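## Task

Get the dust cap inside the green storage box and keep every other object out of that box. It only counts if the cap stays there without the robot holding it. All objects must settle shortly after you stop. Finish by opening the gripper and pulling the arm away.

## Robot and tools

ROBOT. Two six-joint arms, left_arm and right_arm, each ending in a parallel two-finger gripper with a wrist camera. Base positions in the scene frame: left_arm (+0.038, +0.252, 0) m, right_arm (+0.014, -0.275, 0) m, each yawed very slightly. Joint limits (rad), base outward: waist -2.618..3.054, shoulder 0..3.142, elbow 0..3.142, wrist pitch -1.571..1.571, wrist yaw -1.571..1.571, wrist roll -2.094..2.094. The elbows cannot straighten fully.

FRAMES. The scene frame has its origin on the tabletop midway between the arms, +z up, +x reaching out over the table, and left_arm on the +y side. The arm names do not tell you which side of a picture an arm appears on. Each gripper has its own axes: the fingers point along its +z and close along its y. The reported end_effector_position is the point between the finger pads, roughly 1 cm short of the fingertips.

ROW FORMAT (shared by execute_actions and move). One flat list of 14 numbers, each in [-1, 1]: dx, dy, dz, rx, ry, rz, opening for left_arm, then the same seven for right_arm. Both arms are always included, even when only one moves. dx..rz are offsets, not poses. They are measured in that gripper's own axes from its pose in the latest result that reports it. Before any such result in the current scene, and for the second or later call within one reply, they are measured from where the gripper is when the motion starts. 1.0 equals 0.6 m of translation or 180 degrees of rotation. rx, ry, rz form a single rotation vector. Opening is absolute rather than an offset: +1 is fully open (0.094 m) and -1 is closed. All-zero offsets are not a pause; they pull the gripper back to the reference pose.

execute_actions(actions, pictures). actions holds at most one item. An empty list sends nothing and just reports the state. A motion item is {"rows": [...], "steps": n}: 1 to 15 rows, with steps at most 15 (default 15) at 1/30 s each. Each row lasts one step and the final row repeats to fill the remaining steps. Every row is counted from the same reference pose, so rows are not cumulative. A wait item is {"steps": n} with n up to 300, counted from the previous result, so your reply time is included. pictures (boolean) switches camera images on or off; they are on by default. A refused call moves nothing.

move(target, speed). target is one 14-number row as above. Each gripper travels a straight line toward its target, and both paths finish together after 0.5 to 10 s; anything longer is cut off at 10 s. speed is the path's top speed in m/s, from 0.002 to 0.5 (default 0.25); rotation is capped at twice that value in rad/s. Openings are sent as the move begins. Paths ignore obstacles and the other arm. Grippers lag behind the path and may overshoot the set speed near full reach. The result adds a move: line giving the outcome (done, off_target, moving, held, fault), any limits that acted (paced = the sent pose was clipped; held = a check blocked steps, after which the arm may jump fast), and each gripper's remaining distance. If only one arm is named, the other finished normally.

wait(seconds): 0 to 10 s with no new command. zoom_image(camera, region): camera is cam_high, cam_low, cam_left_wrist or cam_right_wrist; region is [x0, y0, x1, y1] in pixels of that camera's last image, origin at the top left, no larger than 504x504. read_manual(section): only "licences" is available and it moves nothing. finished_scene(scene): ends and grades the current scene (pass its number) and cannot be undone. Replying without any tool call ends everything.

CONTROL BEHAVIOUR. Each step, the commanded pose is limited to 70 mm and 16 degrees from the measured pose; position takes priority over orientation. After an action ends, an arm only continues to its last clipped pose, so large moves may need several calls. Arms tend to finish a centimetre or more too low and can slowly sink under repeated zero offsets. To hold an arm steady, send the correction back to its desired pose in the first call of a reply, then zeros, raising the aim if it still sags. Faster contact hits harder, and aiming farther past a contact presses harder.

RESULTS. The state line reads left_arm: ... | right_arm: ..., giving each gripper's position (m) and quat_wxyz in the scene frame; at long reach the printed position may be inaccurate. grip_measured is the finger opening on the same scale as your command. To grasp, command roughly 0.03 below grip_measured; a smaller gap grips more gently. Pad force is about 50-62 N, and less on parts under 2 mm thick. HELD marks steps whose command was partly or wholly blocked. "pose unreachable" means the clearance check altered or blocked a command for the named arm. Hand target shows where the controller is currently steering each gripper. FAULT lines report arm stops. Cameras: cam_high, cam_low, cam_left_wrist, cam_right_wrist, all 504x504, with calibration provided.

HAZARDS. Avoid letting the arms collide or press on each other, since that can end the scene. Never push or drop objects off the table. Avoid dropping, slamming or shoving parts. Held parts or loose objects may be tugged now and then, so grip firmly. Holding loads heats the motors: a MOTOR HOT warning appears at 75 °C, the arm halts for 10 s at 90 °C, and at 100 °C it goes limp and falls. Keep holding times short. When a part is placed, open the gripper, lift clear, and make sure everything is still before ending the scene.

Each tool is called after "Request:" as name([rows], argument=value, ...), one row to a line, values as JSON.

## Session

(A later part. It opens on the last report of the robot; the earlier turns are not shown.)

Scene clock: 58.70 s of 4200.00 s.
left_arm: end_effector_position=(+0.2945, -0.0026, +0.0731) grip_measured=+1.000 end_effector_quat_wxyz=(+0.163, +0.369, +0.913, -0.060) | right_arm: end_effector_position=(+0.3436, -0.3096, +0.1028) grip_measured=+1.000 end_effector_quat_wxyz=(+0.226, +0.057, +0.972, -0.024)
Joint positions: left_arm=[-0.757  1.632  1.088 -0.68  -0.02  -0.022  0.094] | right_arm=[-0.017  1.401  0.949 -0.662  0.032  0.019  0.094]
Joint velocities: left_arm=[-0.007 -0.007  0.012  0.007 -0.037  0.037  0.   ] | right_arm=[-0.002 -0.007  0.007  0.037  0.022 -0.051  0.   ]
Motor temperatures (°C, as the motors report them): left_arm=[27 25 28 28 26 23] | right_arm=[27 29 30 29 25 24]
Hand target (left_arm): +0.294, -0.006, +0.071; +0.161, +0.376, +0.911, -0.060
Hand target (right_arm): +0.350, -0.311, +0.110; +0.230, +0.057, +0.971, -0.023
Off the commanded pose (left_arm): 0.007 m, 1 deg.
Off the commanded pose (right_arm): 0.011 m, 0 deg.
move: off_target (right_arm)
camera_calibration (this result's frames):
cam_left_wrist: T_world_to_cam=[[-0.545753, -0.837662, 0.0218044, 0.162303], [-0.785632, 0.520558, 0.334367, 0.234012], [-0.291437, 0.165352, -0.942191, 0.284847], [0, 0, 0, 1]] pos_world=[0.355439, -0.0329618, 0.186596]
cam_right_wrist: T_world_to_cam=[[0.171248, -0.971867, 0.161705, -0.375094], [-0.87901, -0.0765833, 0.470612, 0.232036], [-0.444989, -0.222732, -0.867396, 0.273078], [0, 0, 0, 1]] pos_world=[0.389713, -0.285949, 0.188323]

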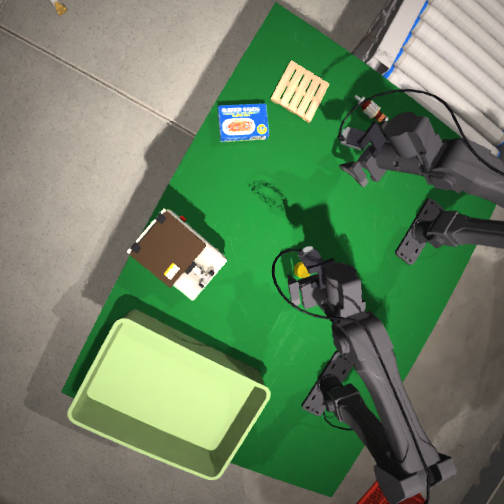

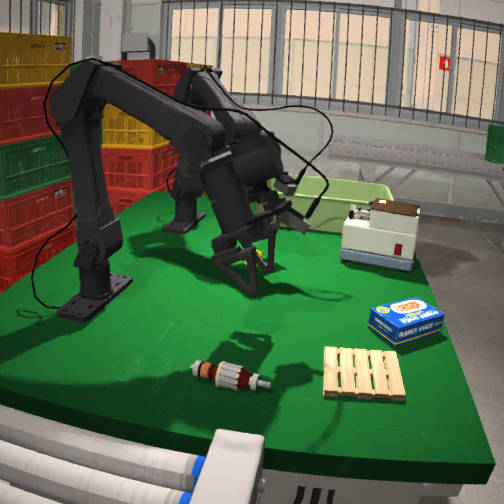

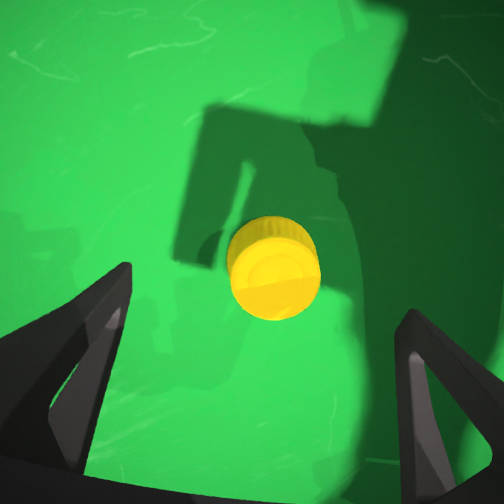

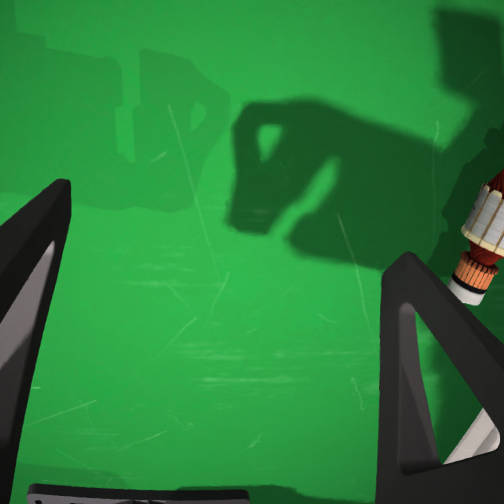

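Request:
move(target=[0.051,-0.017,0.106,0,0,0,1,0,0,0,0,0,0,1], speed=0.06)

Request:
move(target=[0,0,0,0,0,0,-0.22,0,0,0,0,0,0,1])

Scene clock: 65.33 s of 4200.00 s.
left_arm: end_effector_position=(+0.2893, -0.0076, +0.0130) grip_measured=+1.000 end_effector_quat_wxyz=(+0.174, +0.366, +0.912, -0.067) | right_arm: end_effector_position=(+0.3436, -0.3096, +0.1028) grip_measured=+1.000 end_effector_quat_wxyz=(+0.226, +0.057, +0.972, -0.024)
Joint positions: left_arm=[-0.779  1.715  0.907 -0.389 -0.024 -0.049  0.094] | right_arm=[-0.017  1.401  0.949 -0.662  0.032  0.019  0.094]
Joint velocities: left_arm=[ 0.007 -0.002  0.012  0.007 -0.037 -0.007  0.   ] | right_arm=[-0.007  0.002 -0.007 -0.037 -0.022 -0.037  0.   ]
Motor temperatures (°C, as the motors report them): left_arm=[27 26 28 28 26 23] | right_arm=[27 29 31 29 25 24]
Hand target (left_arm): +0.283, -0.005, +0.003; +0.163, +0.370, +0.913, -0.059
Hand target (right_arm): +0.344, -0.310, +0.103; +0.226, +0.057, +0.972, -0.024
Off the commanded pose (left_arm): 0.012 m, 2 deg.
Off the commanded pose (right_arm): 0.000 m, 0 deg.
After step 90, 1.93 s passed at rest.
move: off_target (left_arm)
camera_calibration (this result's frames):
cam_left_wrist: T_world_to_cam=[[-0.542229, -0.839563, 0.0335057, 0.155374], [-0.792871, 0.524458, 0.310321, 0.255063], [-0.278106, 0.141699, -0.950041, 0.223535], [0, 0, 0, 1]] pos_world=[0.348647, -0.0349979, 0.12801]
cam_right_wrist: T_world_to_cam=[[0.171248, -0.971867, 0.161705, -0.375094], [-0.87901, -0.0765833, 0.470612, 0.232036], [-0.444989, -0.222732, -0.867396, 0.273078], [0, 0, 0, 1]] pos_world=[0.389713, -0.285949, 0.188323]

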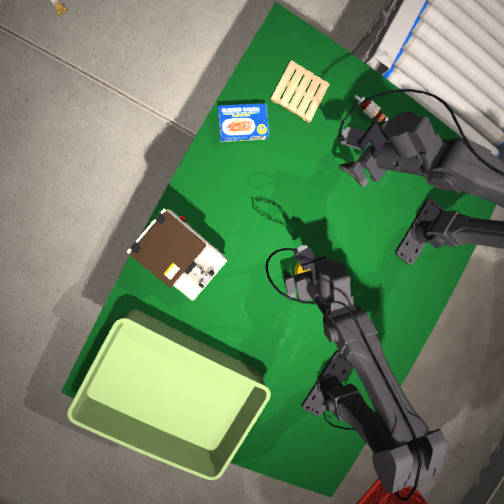

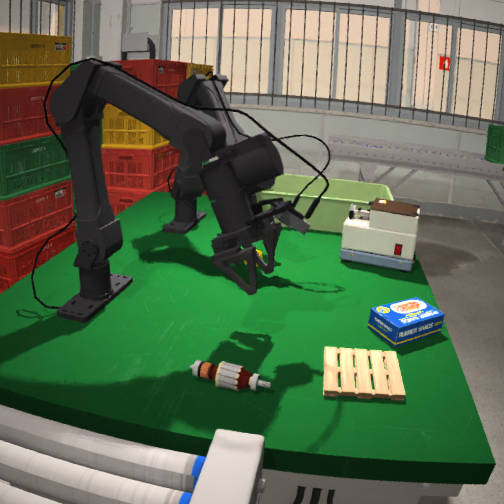

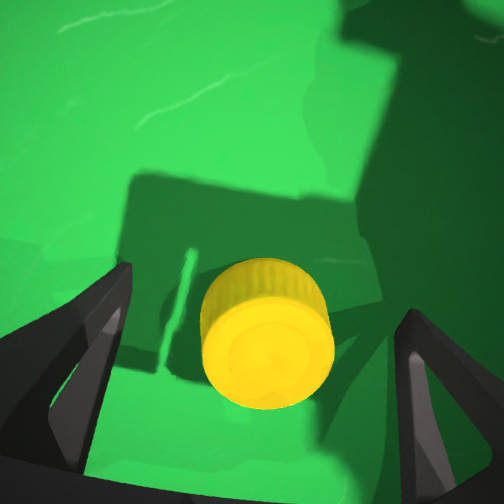

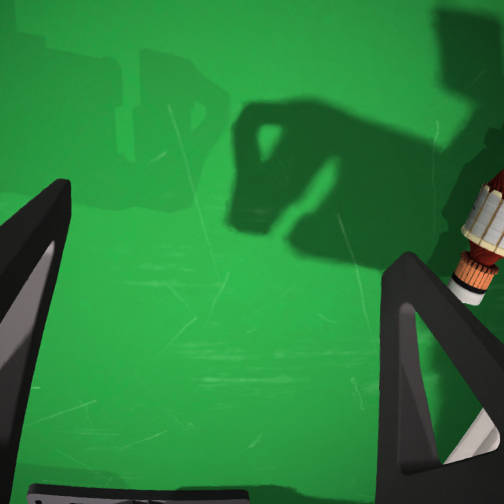

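Scene clock: 65.83 s of 4200.00 s.
left_arm: end_effector_position=(+0.2893, -0.0076, +0.0130) grip_measured=-0.133 end_effector_quat_wxyz=(+0.174, +0.366, +0.912, -0.067) | right_arm: end_effector_position=(+0.3436, -0.3096, +0.1028) grip_measured=+1.000 end_effector_quat_wxyz=(+0.226, +0.057, +0.972, -0.024)
Joint positions: left_arm=[-0.779  1.715  0.907 -0.388 -0.024 -0.049  0.041] | right_arm=[-0.017  1.401  0.949 -0.662  0.032  0.019  0.094]
Joint velocities: left_arm=[-0.007 -0.002  0.002 -0.007 -0.066  0.022 -0.   ] | right_arm=[-0.022  0.017 -0.022 -0.051  0.022 -0.051  0.   ]
Motor temperatures (°C, as the motors report them): left_arm=[27 26 28 28 26 23] | right_arm=[27 29 31 29 25 24]
Hand target (left_arm): +0.289, -0.008, +0.013; +0.174, +0.366, +0.912, -0.067
Hand target (right_arm): +0.344, -0.310, +0.103; +0.226, +0.057, +0.972, -0.024
Off the commanded pose (left_arm): 0.000 m, 0 deg.
Off the commanded pose (right_arm): 0.000 m, 0 deg.
move: done
camera_calibration (this result's frames):
cam_left_wrist: T_world_to_cam=[[-0.542237, -0.839553, 0.0335974, 0.155353], [-0.792952, 0.524544, 0.309968, 0.255162], [-0.277858, 0.141435, -0.950153, 0.223521], [0, 0, 0, 1]] pos_world=[0.348677, -0.0350302, 0.128068]
cam_right_wrist: T_world_to_cam=[[0.171248, -0.971867, 0.161705, -0.375094], [-0.87901, -0.0765833, 0.470612, 0.232036], [-0.444989, -0.222732, -0.867396, 0.273078], [0, 0, 0, 1]] pos_world=[0.389713, -0.285949, 0.188323]

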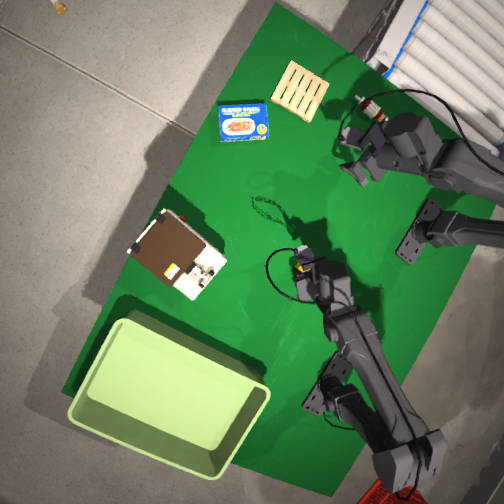

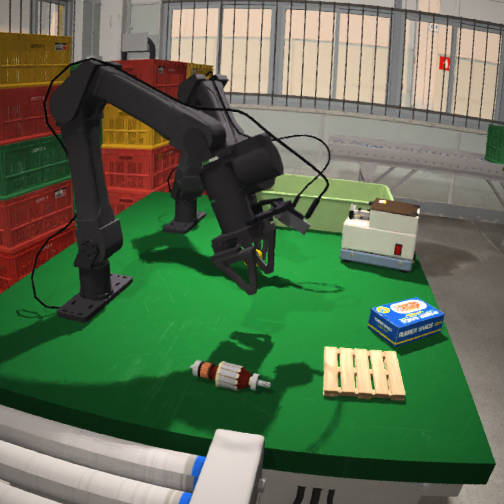

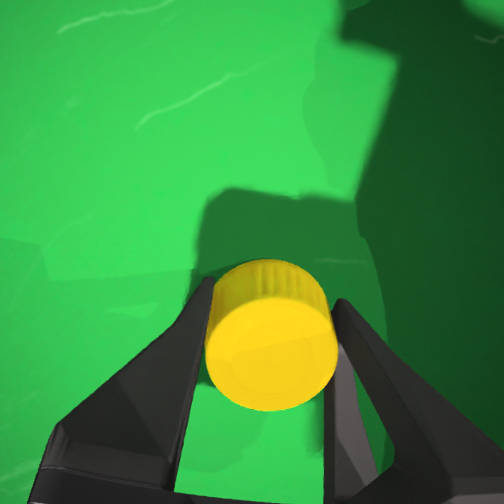

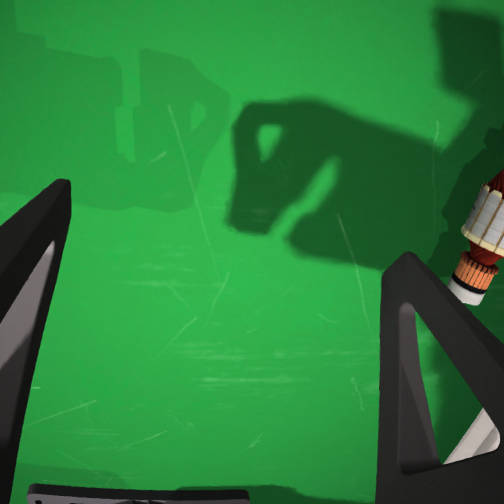

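Request:
move(target=[-0.116,0,-0.295,0,0,0,-0.18,0,0,0,0,0,0,1], speed=0.2)

Request:
move(target=[0.261,0.678,-0.1,-0.118,0,-0.3,-0.18,0,0,0,0,0,0,1])

Scene clock: 73.47 s of 4200.00 s.
left_arm: end_effector_position=(+0.2891, -0.0074, +0.2010) grip_measured=-0.133 end_effector_quat_wxyz=(+0.177, +0.365, +0.911, -0.069) | right_arm: end_effector_position=(+0.3436, -0.3096, +0.1028) grip_measured=+1.000 end_effector_quat_wxyz=(+0.226, +0.057, +0.972, -0.024)
Joint positions: left_arm=[-0.779  1.576  1.531 -1.145 -0.024 -0.049  0.041] | right_arm=[-0.017  1.401  0.949 -0.662  0.032  0.019  0.094]
Joint velocities: left_arm=[ 0.002  0.007 -0.007  0.007 -0.037 -0.066 -0.001] | right_arm=[-0.002  0.012 -0.002 -0.051 -0.007 -0.051  0.   ]
Motor temperatures (°C, as the motors report them): left_arm=[27 26 28 28 26 23] | right_arm=[27 28 31 29 25 24]
Hand target (left_arm): +0.289, -0.007, +0.203; +0.174, +0.366, +0.912, -0.067
Hand target (right_arm): +0.344, -0.310, +0.103; +0.226, +0.057, +0.972, -0.024
Off the commanded pose (left_arm): 0.002 m, 0 deg.
Off the commanded pose (right_arm): 0.000 m, 0 deg.
After step 90, 2.97 s passed at rest.
move: done
camera_calibration (this result's frames):
cam_left_wrist: T_world_to_cam=[[-0.54239, -0.839391, 0.0351551, 0.148854], [-0.794316, 0.525994, 0.303961, 0.198185], [-0.273633, 0.136941, -0.952036, 0.401149], [0, 0, 0, 1]] pos_world=[0.347926, -0.0342316, 0.316435]
cam_right_wrist: T_world_to_cam=[[0.171248, -0.971867, 0.161705, -0.375094], [-0.87901, -0.0765833, 0.470612, 0.232036], [-0.444989, -0.222732, -0.867396, 0.273078], [0, 0, 0, 1]] pos_world=[0.389713, -0.285949, 0.188323]

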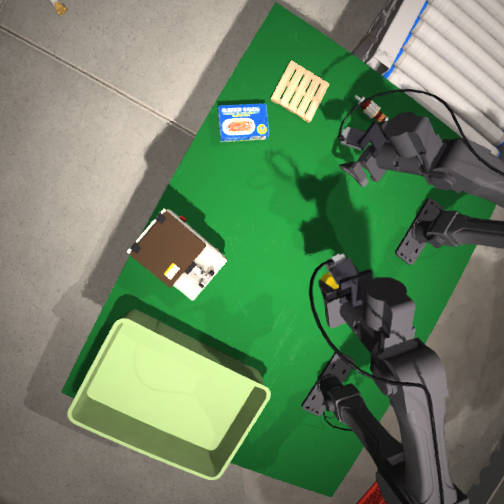

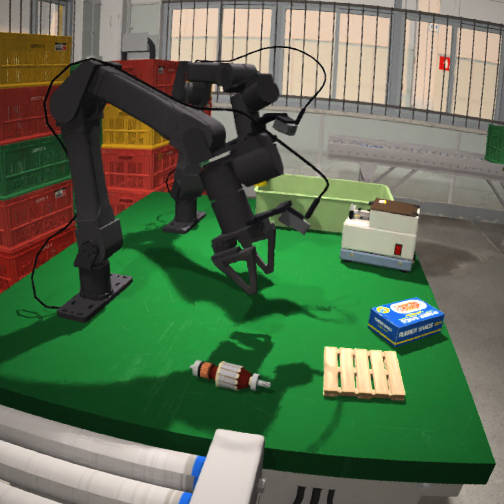

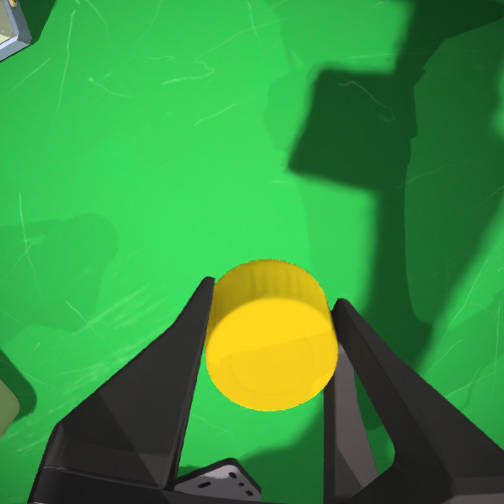

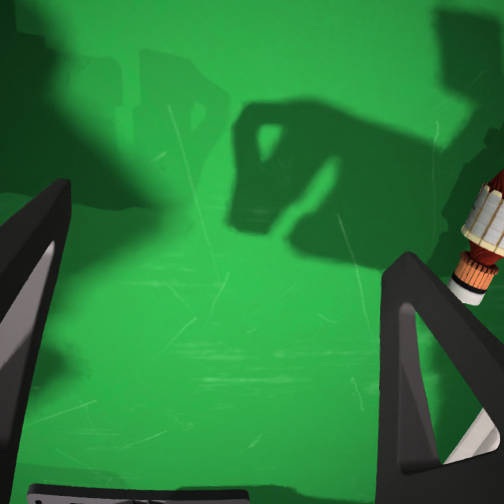

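Scene clock: 76.00 s of 4200.00 s.
left_arm: end_effector_position=(+0.4418, +0.4036, +0.1929) grip_measured=-0.133 end_effector_quat_wxyz=(+0.188, -0.121, +0.975, +0.015) | right_arm: end_effector_position=(+0.3436, -0.3096, +0.1028) grip_measured=+1.000 end_effector_quat_wxyz=(+0.226, +0.057, +0.972, -0.024)
Joint positions: left_arm=[ 0.421  1.855  1.822 -1.165  0.066  0.125  0.041] | right_arm=[-0.017  1.401  0.949 -0.662  0.032  0.019  0.094]
Joint velocities: left_arm=[ 0.017 -0.012 -0.002 -0.007 -0.037 -0.007 -0.   ] | right_arm=[-0.002 -0.007 -0.012  0.022  0.037  0.037  0.   ]
Motor temperatures (°C, as the motors report them): left_arm=[27 26 29 28 26 23] | right_arm=[27 28 31 29 25 24]
Hand target (left_arm): +0.442, +0.405, +0.194; +0.183, -0.125, +0.975, +0.014
Hand target (right_arm): +0.344, -0.310, +0.103; +0.226, +0.057, +0.972, -0.024
Off the commanded pose (left_arm): 0.010 m, 1 deg.
Off the commanded pose (right_arm): 0.000 m, 0 deg.
move: done
camera_calibration (this result's frames):
cam_left_wrist: T_world_to_cam=[[0.417918, -0.906883, 0.0539154, 0.176268], [-0.870214, -0.382563, 0.310441, 0.504664], [-0.260908, -0.176657, -0.949062, 0.499327], [0, 0, 0, 1]] pos_world=[0.495779, 0.44113, 0.30772]
cam_right_wrist: T_world_to_cam=[[0.171248, -0.971867, 0.161705, -0.375094], [-0.87901, -0.0765833, 0.470612, 0.232036], [-0.444989, -0.222732, -0.867396, 0.273078], [0, 0, 0, 1]] pos_world=[0.389713, -0.285949, 0.188323]

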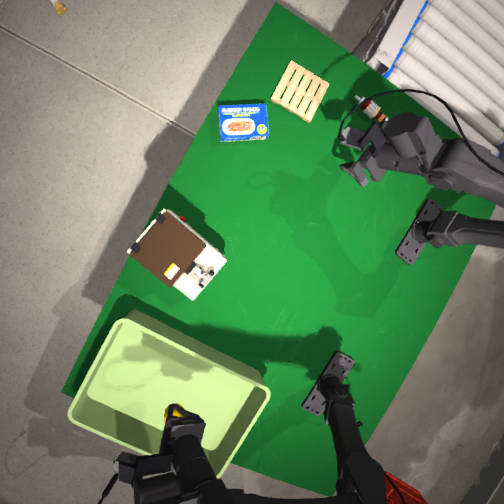

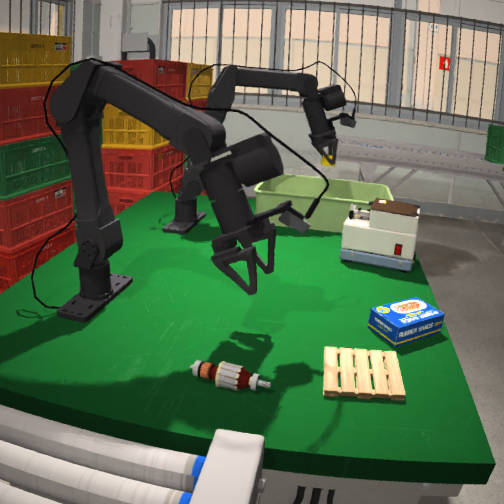

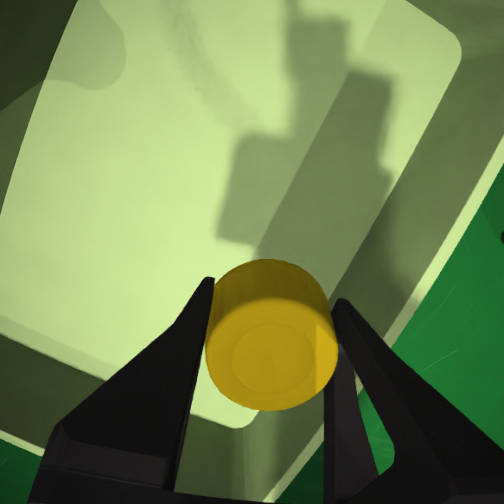

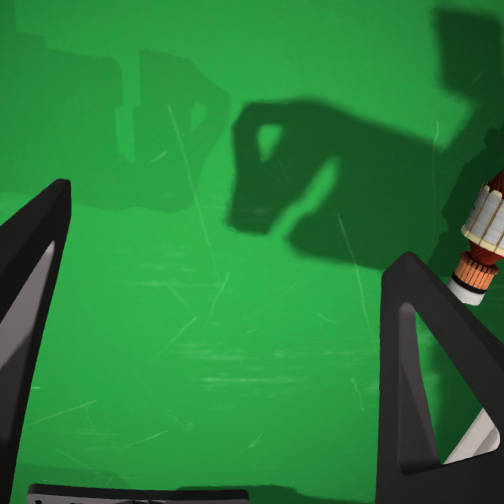

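Request:
move(target=[0.114,0.03,0.287,0,0,0,-0.18,0,0,0,0,0,0,1], speed=0.07)

Request:
move(target=[0,0,0,0,0,0,0.4,0,0,0,0,0,0,1])

Request:
move(target=[-0.08,0,-0.36,0,0,0,0.4,0,0,0,0,0,0,1])

Scene clock: 84.10 s of 4200.00 s.
left_arm: end_effector_position=(+0.4453, +0.4154, +0.0177) grip_measured=-0.133 end_effector_quat_wxyz=(+0.198, -0.117, +0.973, +0.020) | right_arm: end_effector_position=(+0.3436, -0.3096, +0.1028) grip_measured=+1.000 end_effector_quat_wxyz=(+0.226, +0.057, +0.972, -0.024)
Joint positions: left_arm=[ 0.446  1.958  1.238 -0.456  0.074  0.155  0.041] | right_arm=[-0.017  1.401  0.949 -0.662  0.032  0.019  0.094]
Joint velocities: left_arm=[ 0.002 -0.002 -0.017 -0.022  0.007  0.022  0.   ] | right_arm=[-0.027 -0.017  0.007  0.037  0.007  0.007  0.   ]
Motor temperatures (°C, as the motors report them): left_arm=[27 27 29 28 26 23] | right_arm=[27 28 31 29 25 24]
Hand target (left_arm): +0.439, +0.417, +0.007; +0.188, -0.121, +0.975, +0.015
Hand target (right_arm): +0.344, -0.310, +0.103; +0.226, +0.057, +0.972, -0.024
Off the commanded pose (left_arm): 0.013 m, 1 deg.
Off the commanded pose (right_arm): 0.000 m, 0 deg.
After step 90, 1.90 s passed at rest.
move: off_target (left_arm)
camera_calibration (this result's frames):
cam_left_wrist: T_world_to_cam=[[0.41246, -0.90956, 0.0507723, 0.198612], [-0.878081, -0.382107, 0.28804, 0.570407], [-0.242589, -0.163387, -0.956271, 0.322483], [0, 0, 0, 1]] pos_world=[0.497175, 0.451296, 0.133997]
cam_right_wrist: T_world_to_cam=[[0.171248, -0.971867, 0.161705, -0.375094], [-0.87901, -0.0765833, 0.470612, 0.232036], [-0.444989, -0.222732, -0.867396, 0.273078], [0, 0, 0, 1]] pos_world=[0.389713, -0.285949, 0.188323]

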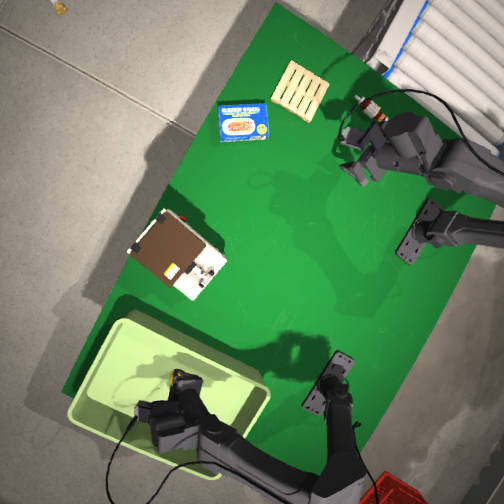

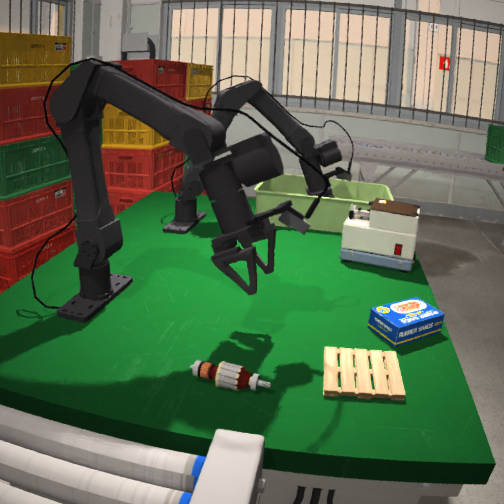

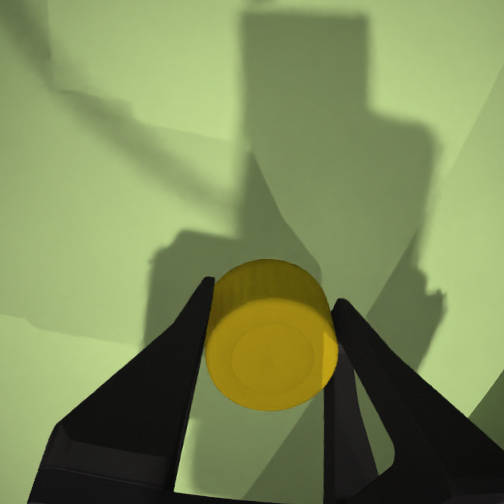

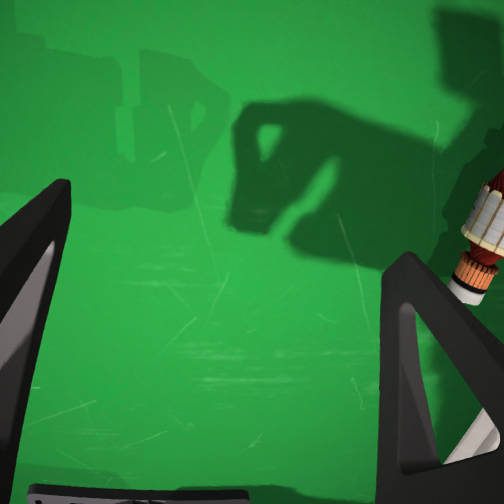

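Scene clock: 84.60 s of 4200.00 s.
left_arm: end_effector_position=(+0.4453, +0.4154, +0.0177) grip_measured=+0.398 end_effector_quat_wxyz=(+0.198, -0.117, +0.973, +0.020) | right_arm: end_effector_position=(+0.3436, -0.3096, +0.1028) grip_measured=+1.000 end_effector_quat_wxyz=(+0.226, +0.057, +0.972, -0.024)
Joint positions: left_arm=[ 0.446  1.958  1.238 -0.456  0.074  0.155  0.066] | right_arm=[-0.017  1.401  0.949 -0.662  0.032  0.019  0.094]
Joint velocities: left_arm=[-0.017 -0.002  0.007  0.022  0.051 -0.007 -0.   ] | right_arm=[-0.012 -0.007 -0.007  0.037 -0.022  0.066  0.   ]
Motor temperatures (°C, as the motors report them): left_arm=[27 27 29 28 26 23] | right_arm=[27 28 31 29 25 24]
Hand target (left_arm): +0.445, +0.415, +0.018; +0.198, -0.117, +0.973, +0.020
Hand target (right_arm): +0.344, -0.310, +0.103; +0.226, +0.057, +0.972, -0.024
Off the commanded pose (left_arm): 0.000 m, 0 deg.
Off the commanded pose (right_arm): 0.000 m, 0 deg.
move: done
camera_calibration (this result's frames):
cam_left_wrist: T_world_to_cam=[[0.41246, -0.90956, 0.0507723, 0.198612], [-0.878081, -0.382107, 0.28804, 0.570407], [-0.242589, -0.163387, -0.956271, 0.322483], [0, 0, 0, 1]] pos_world=[0.497175, 0.451296, 0.133997]
cam_right_wrist: T_world_to_cam=[[0.171248, -0.971867, 0.161705, -0.375094], [-0.87901, -0.0765833, 0.470612, 0.232036], [-0.444989, -0.222732, -0.867396, 0.273078], [0, 0, 0, 1]] pos_world=[0.389713, -0.285949, 0.188323]

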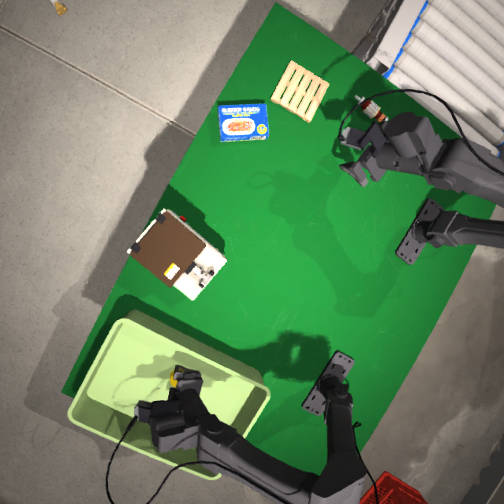

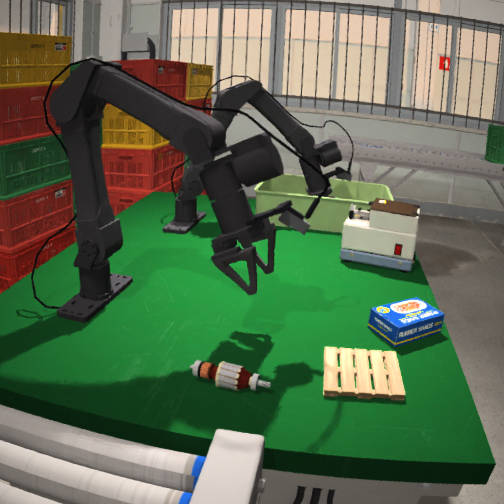

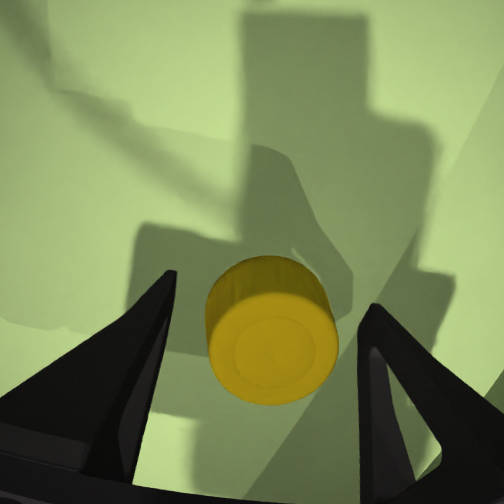

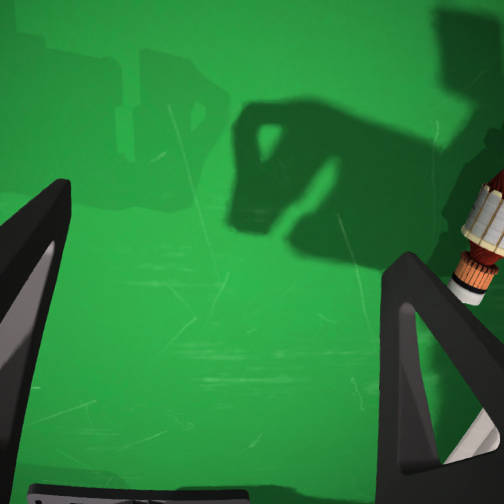

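Scene clock: 86.27 s of 4200.00 s.
left_arm: end_effector_position=(+0.4072, +0.4047, +0.2342) grip_measured=+0.398 end_effector_quat_wxyz=(+0.202, -0.114, +0.972, +0.022) | right_arm: end_effector_position=(+0.3436, -0.3096, +0.1028) grip_measured=+1.000 end_effector_quat_wxyz=(+0.226, +0.057, +0.972, -0.024)
Joint positions: left_arm=[ 0.462  1.739  1.836 -1.265  0.079  0.175  0.066] | right_arm=[-0.017  1.401  0.949 -0.662  0.032  0.019  0.094]
Joint velocities: left_arm=[ 0.007 -0.002  0.027 -0.007 -0.007 -0.051  0.002] | right_arm=[-0.027  0.002  0.007 -0.066  0.022 -0.037  0.   ]
Motor temperatures (°C, as the motors report them): left_arm=[27 27 29 28 26 23] | right_arm=[27 28 31 29 25 24]
Hand target (left_arm): +0.405, +0.408, +0.235; +0.199, -0.117, +0.973, +0.019
Hand target (right_arm): +0.344, -0.310, +0.103; +0.226, +0.057, +0.972, -0.024
Off the commanded pose (left_arm): 0.003 m, 1 deg.
Off the commanded pose (right_arm): 0.000 m, 0 deg.
move: done
camera_calibration (this result's frames):
cam_left_wrist: T_world_to_cam=[[0.407332, -0.912048, 0.0474295, 0.197494], [-0.882257, -0.379544, 0.278512, 0.473351], [-0.236015, -0.155292, -0.959261, 0.513296], [0, 0, 0, 1]] pos_world=[0.458317, 0.439492, 0.351184]
cam_right_wrist: T_world_to_cam=[[0.171248, -0.971867, 0.161705, -0.375094], [-0.87901, -0.0765833, 0.470612, 0.232036], [-0.444989, -0.222732, -0.867396, 0.273078], [0, 0, 0, 1]] pos_world=[0.389713, -0.285949, 0.188323]

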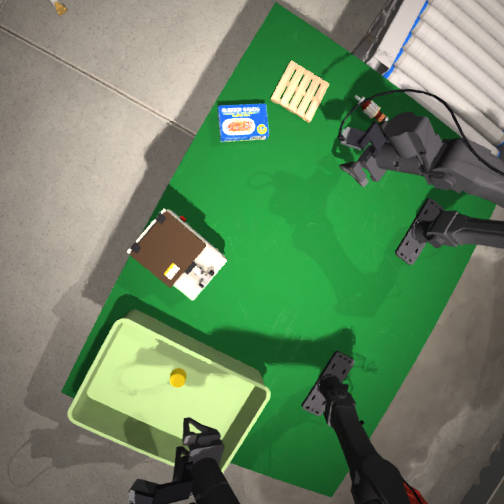

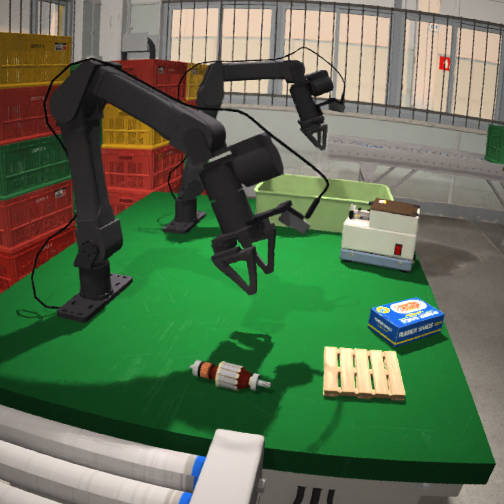

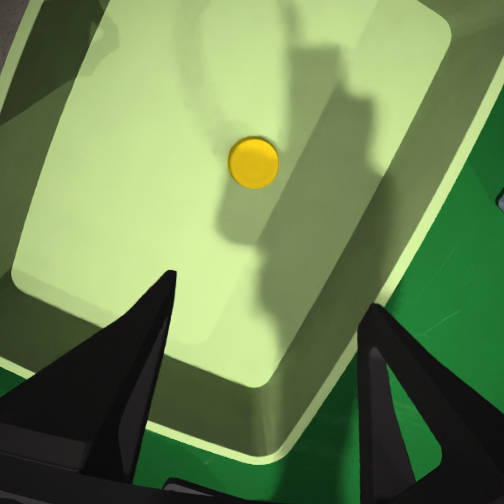

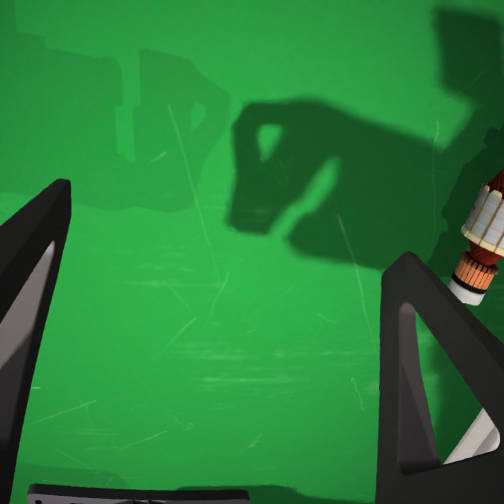

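Request:
finished_scene(scene=2)

The scene is finished: the task was done.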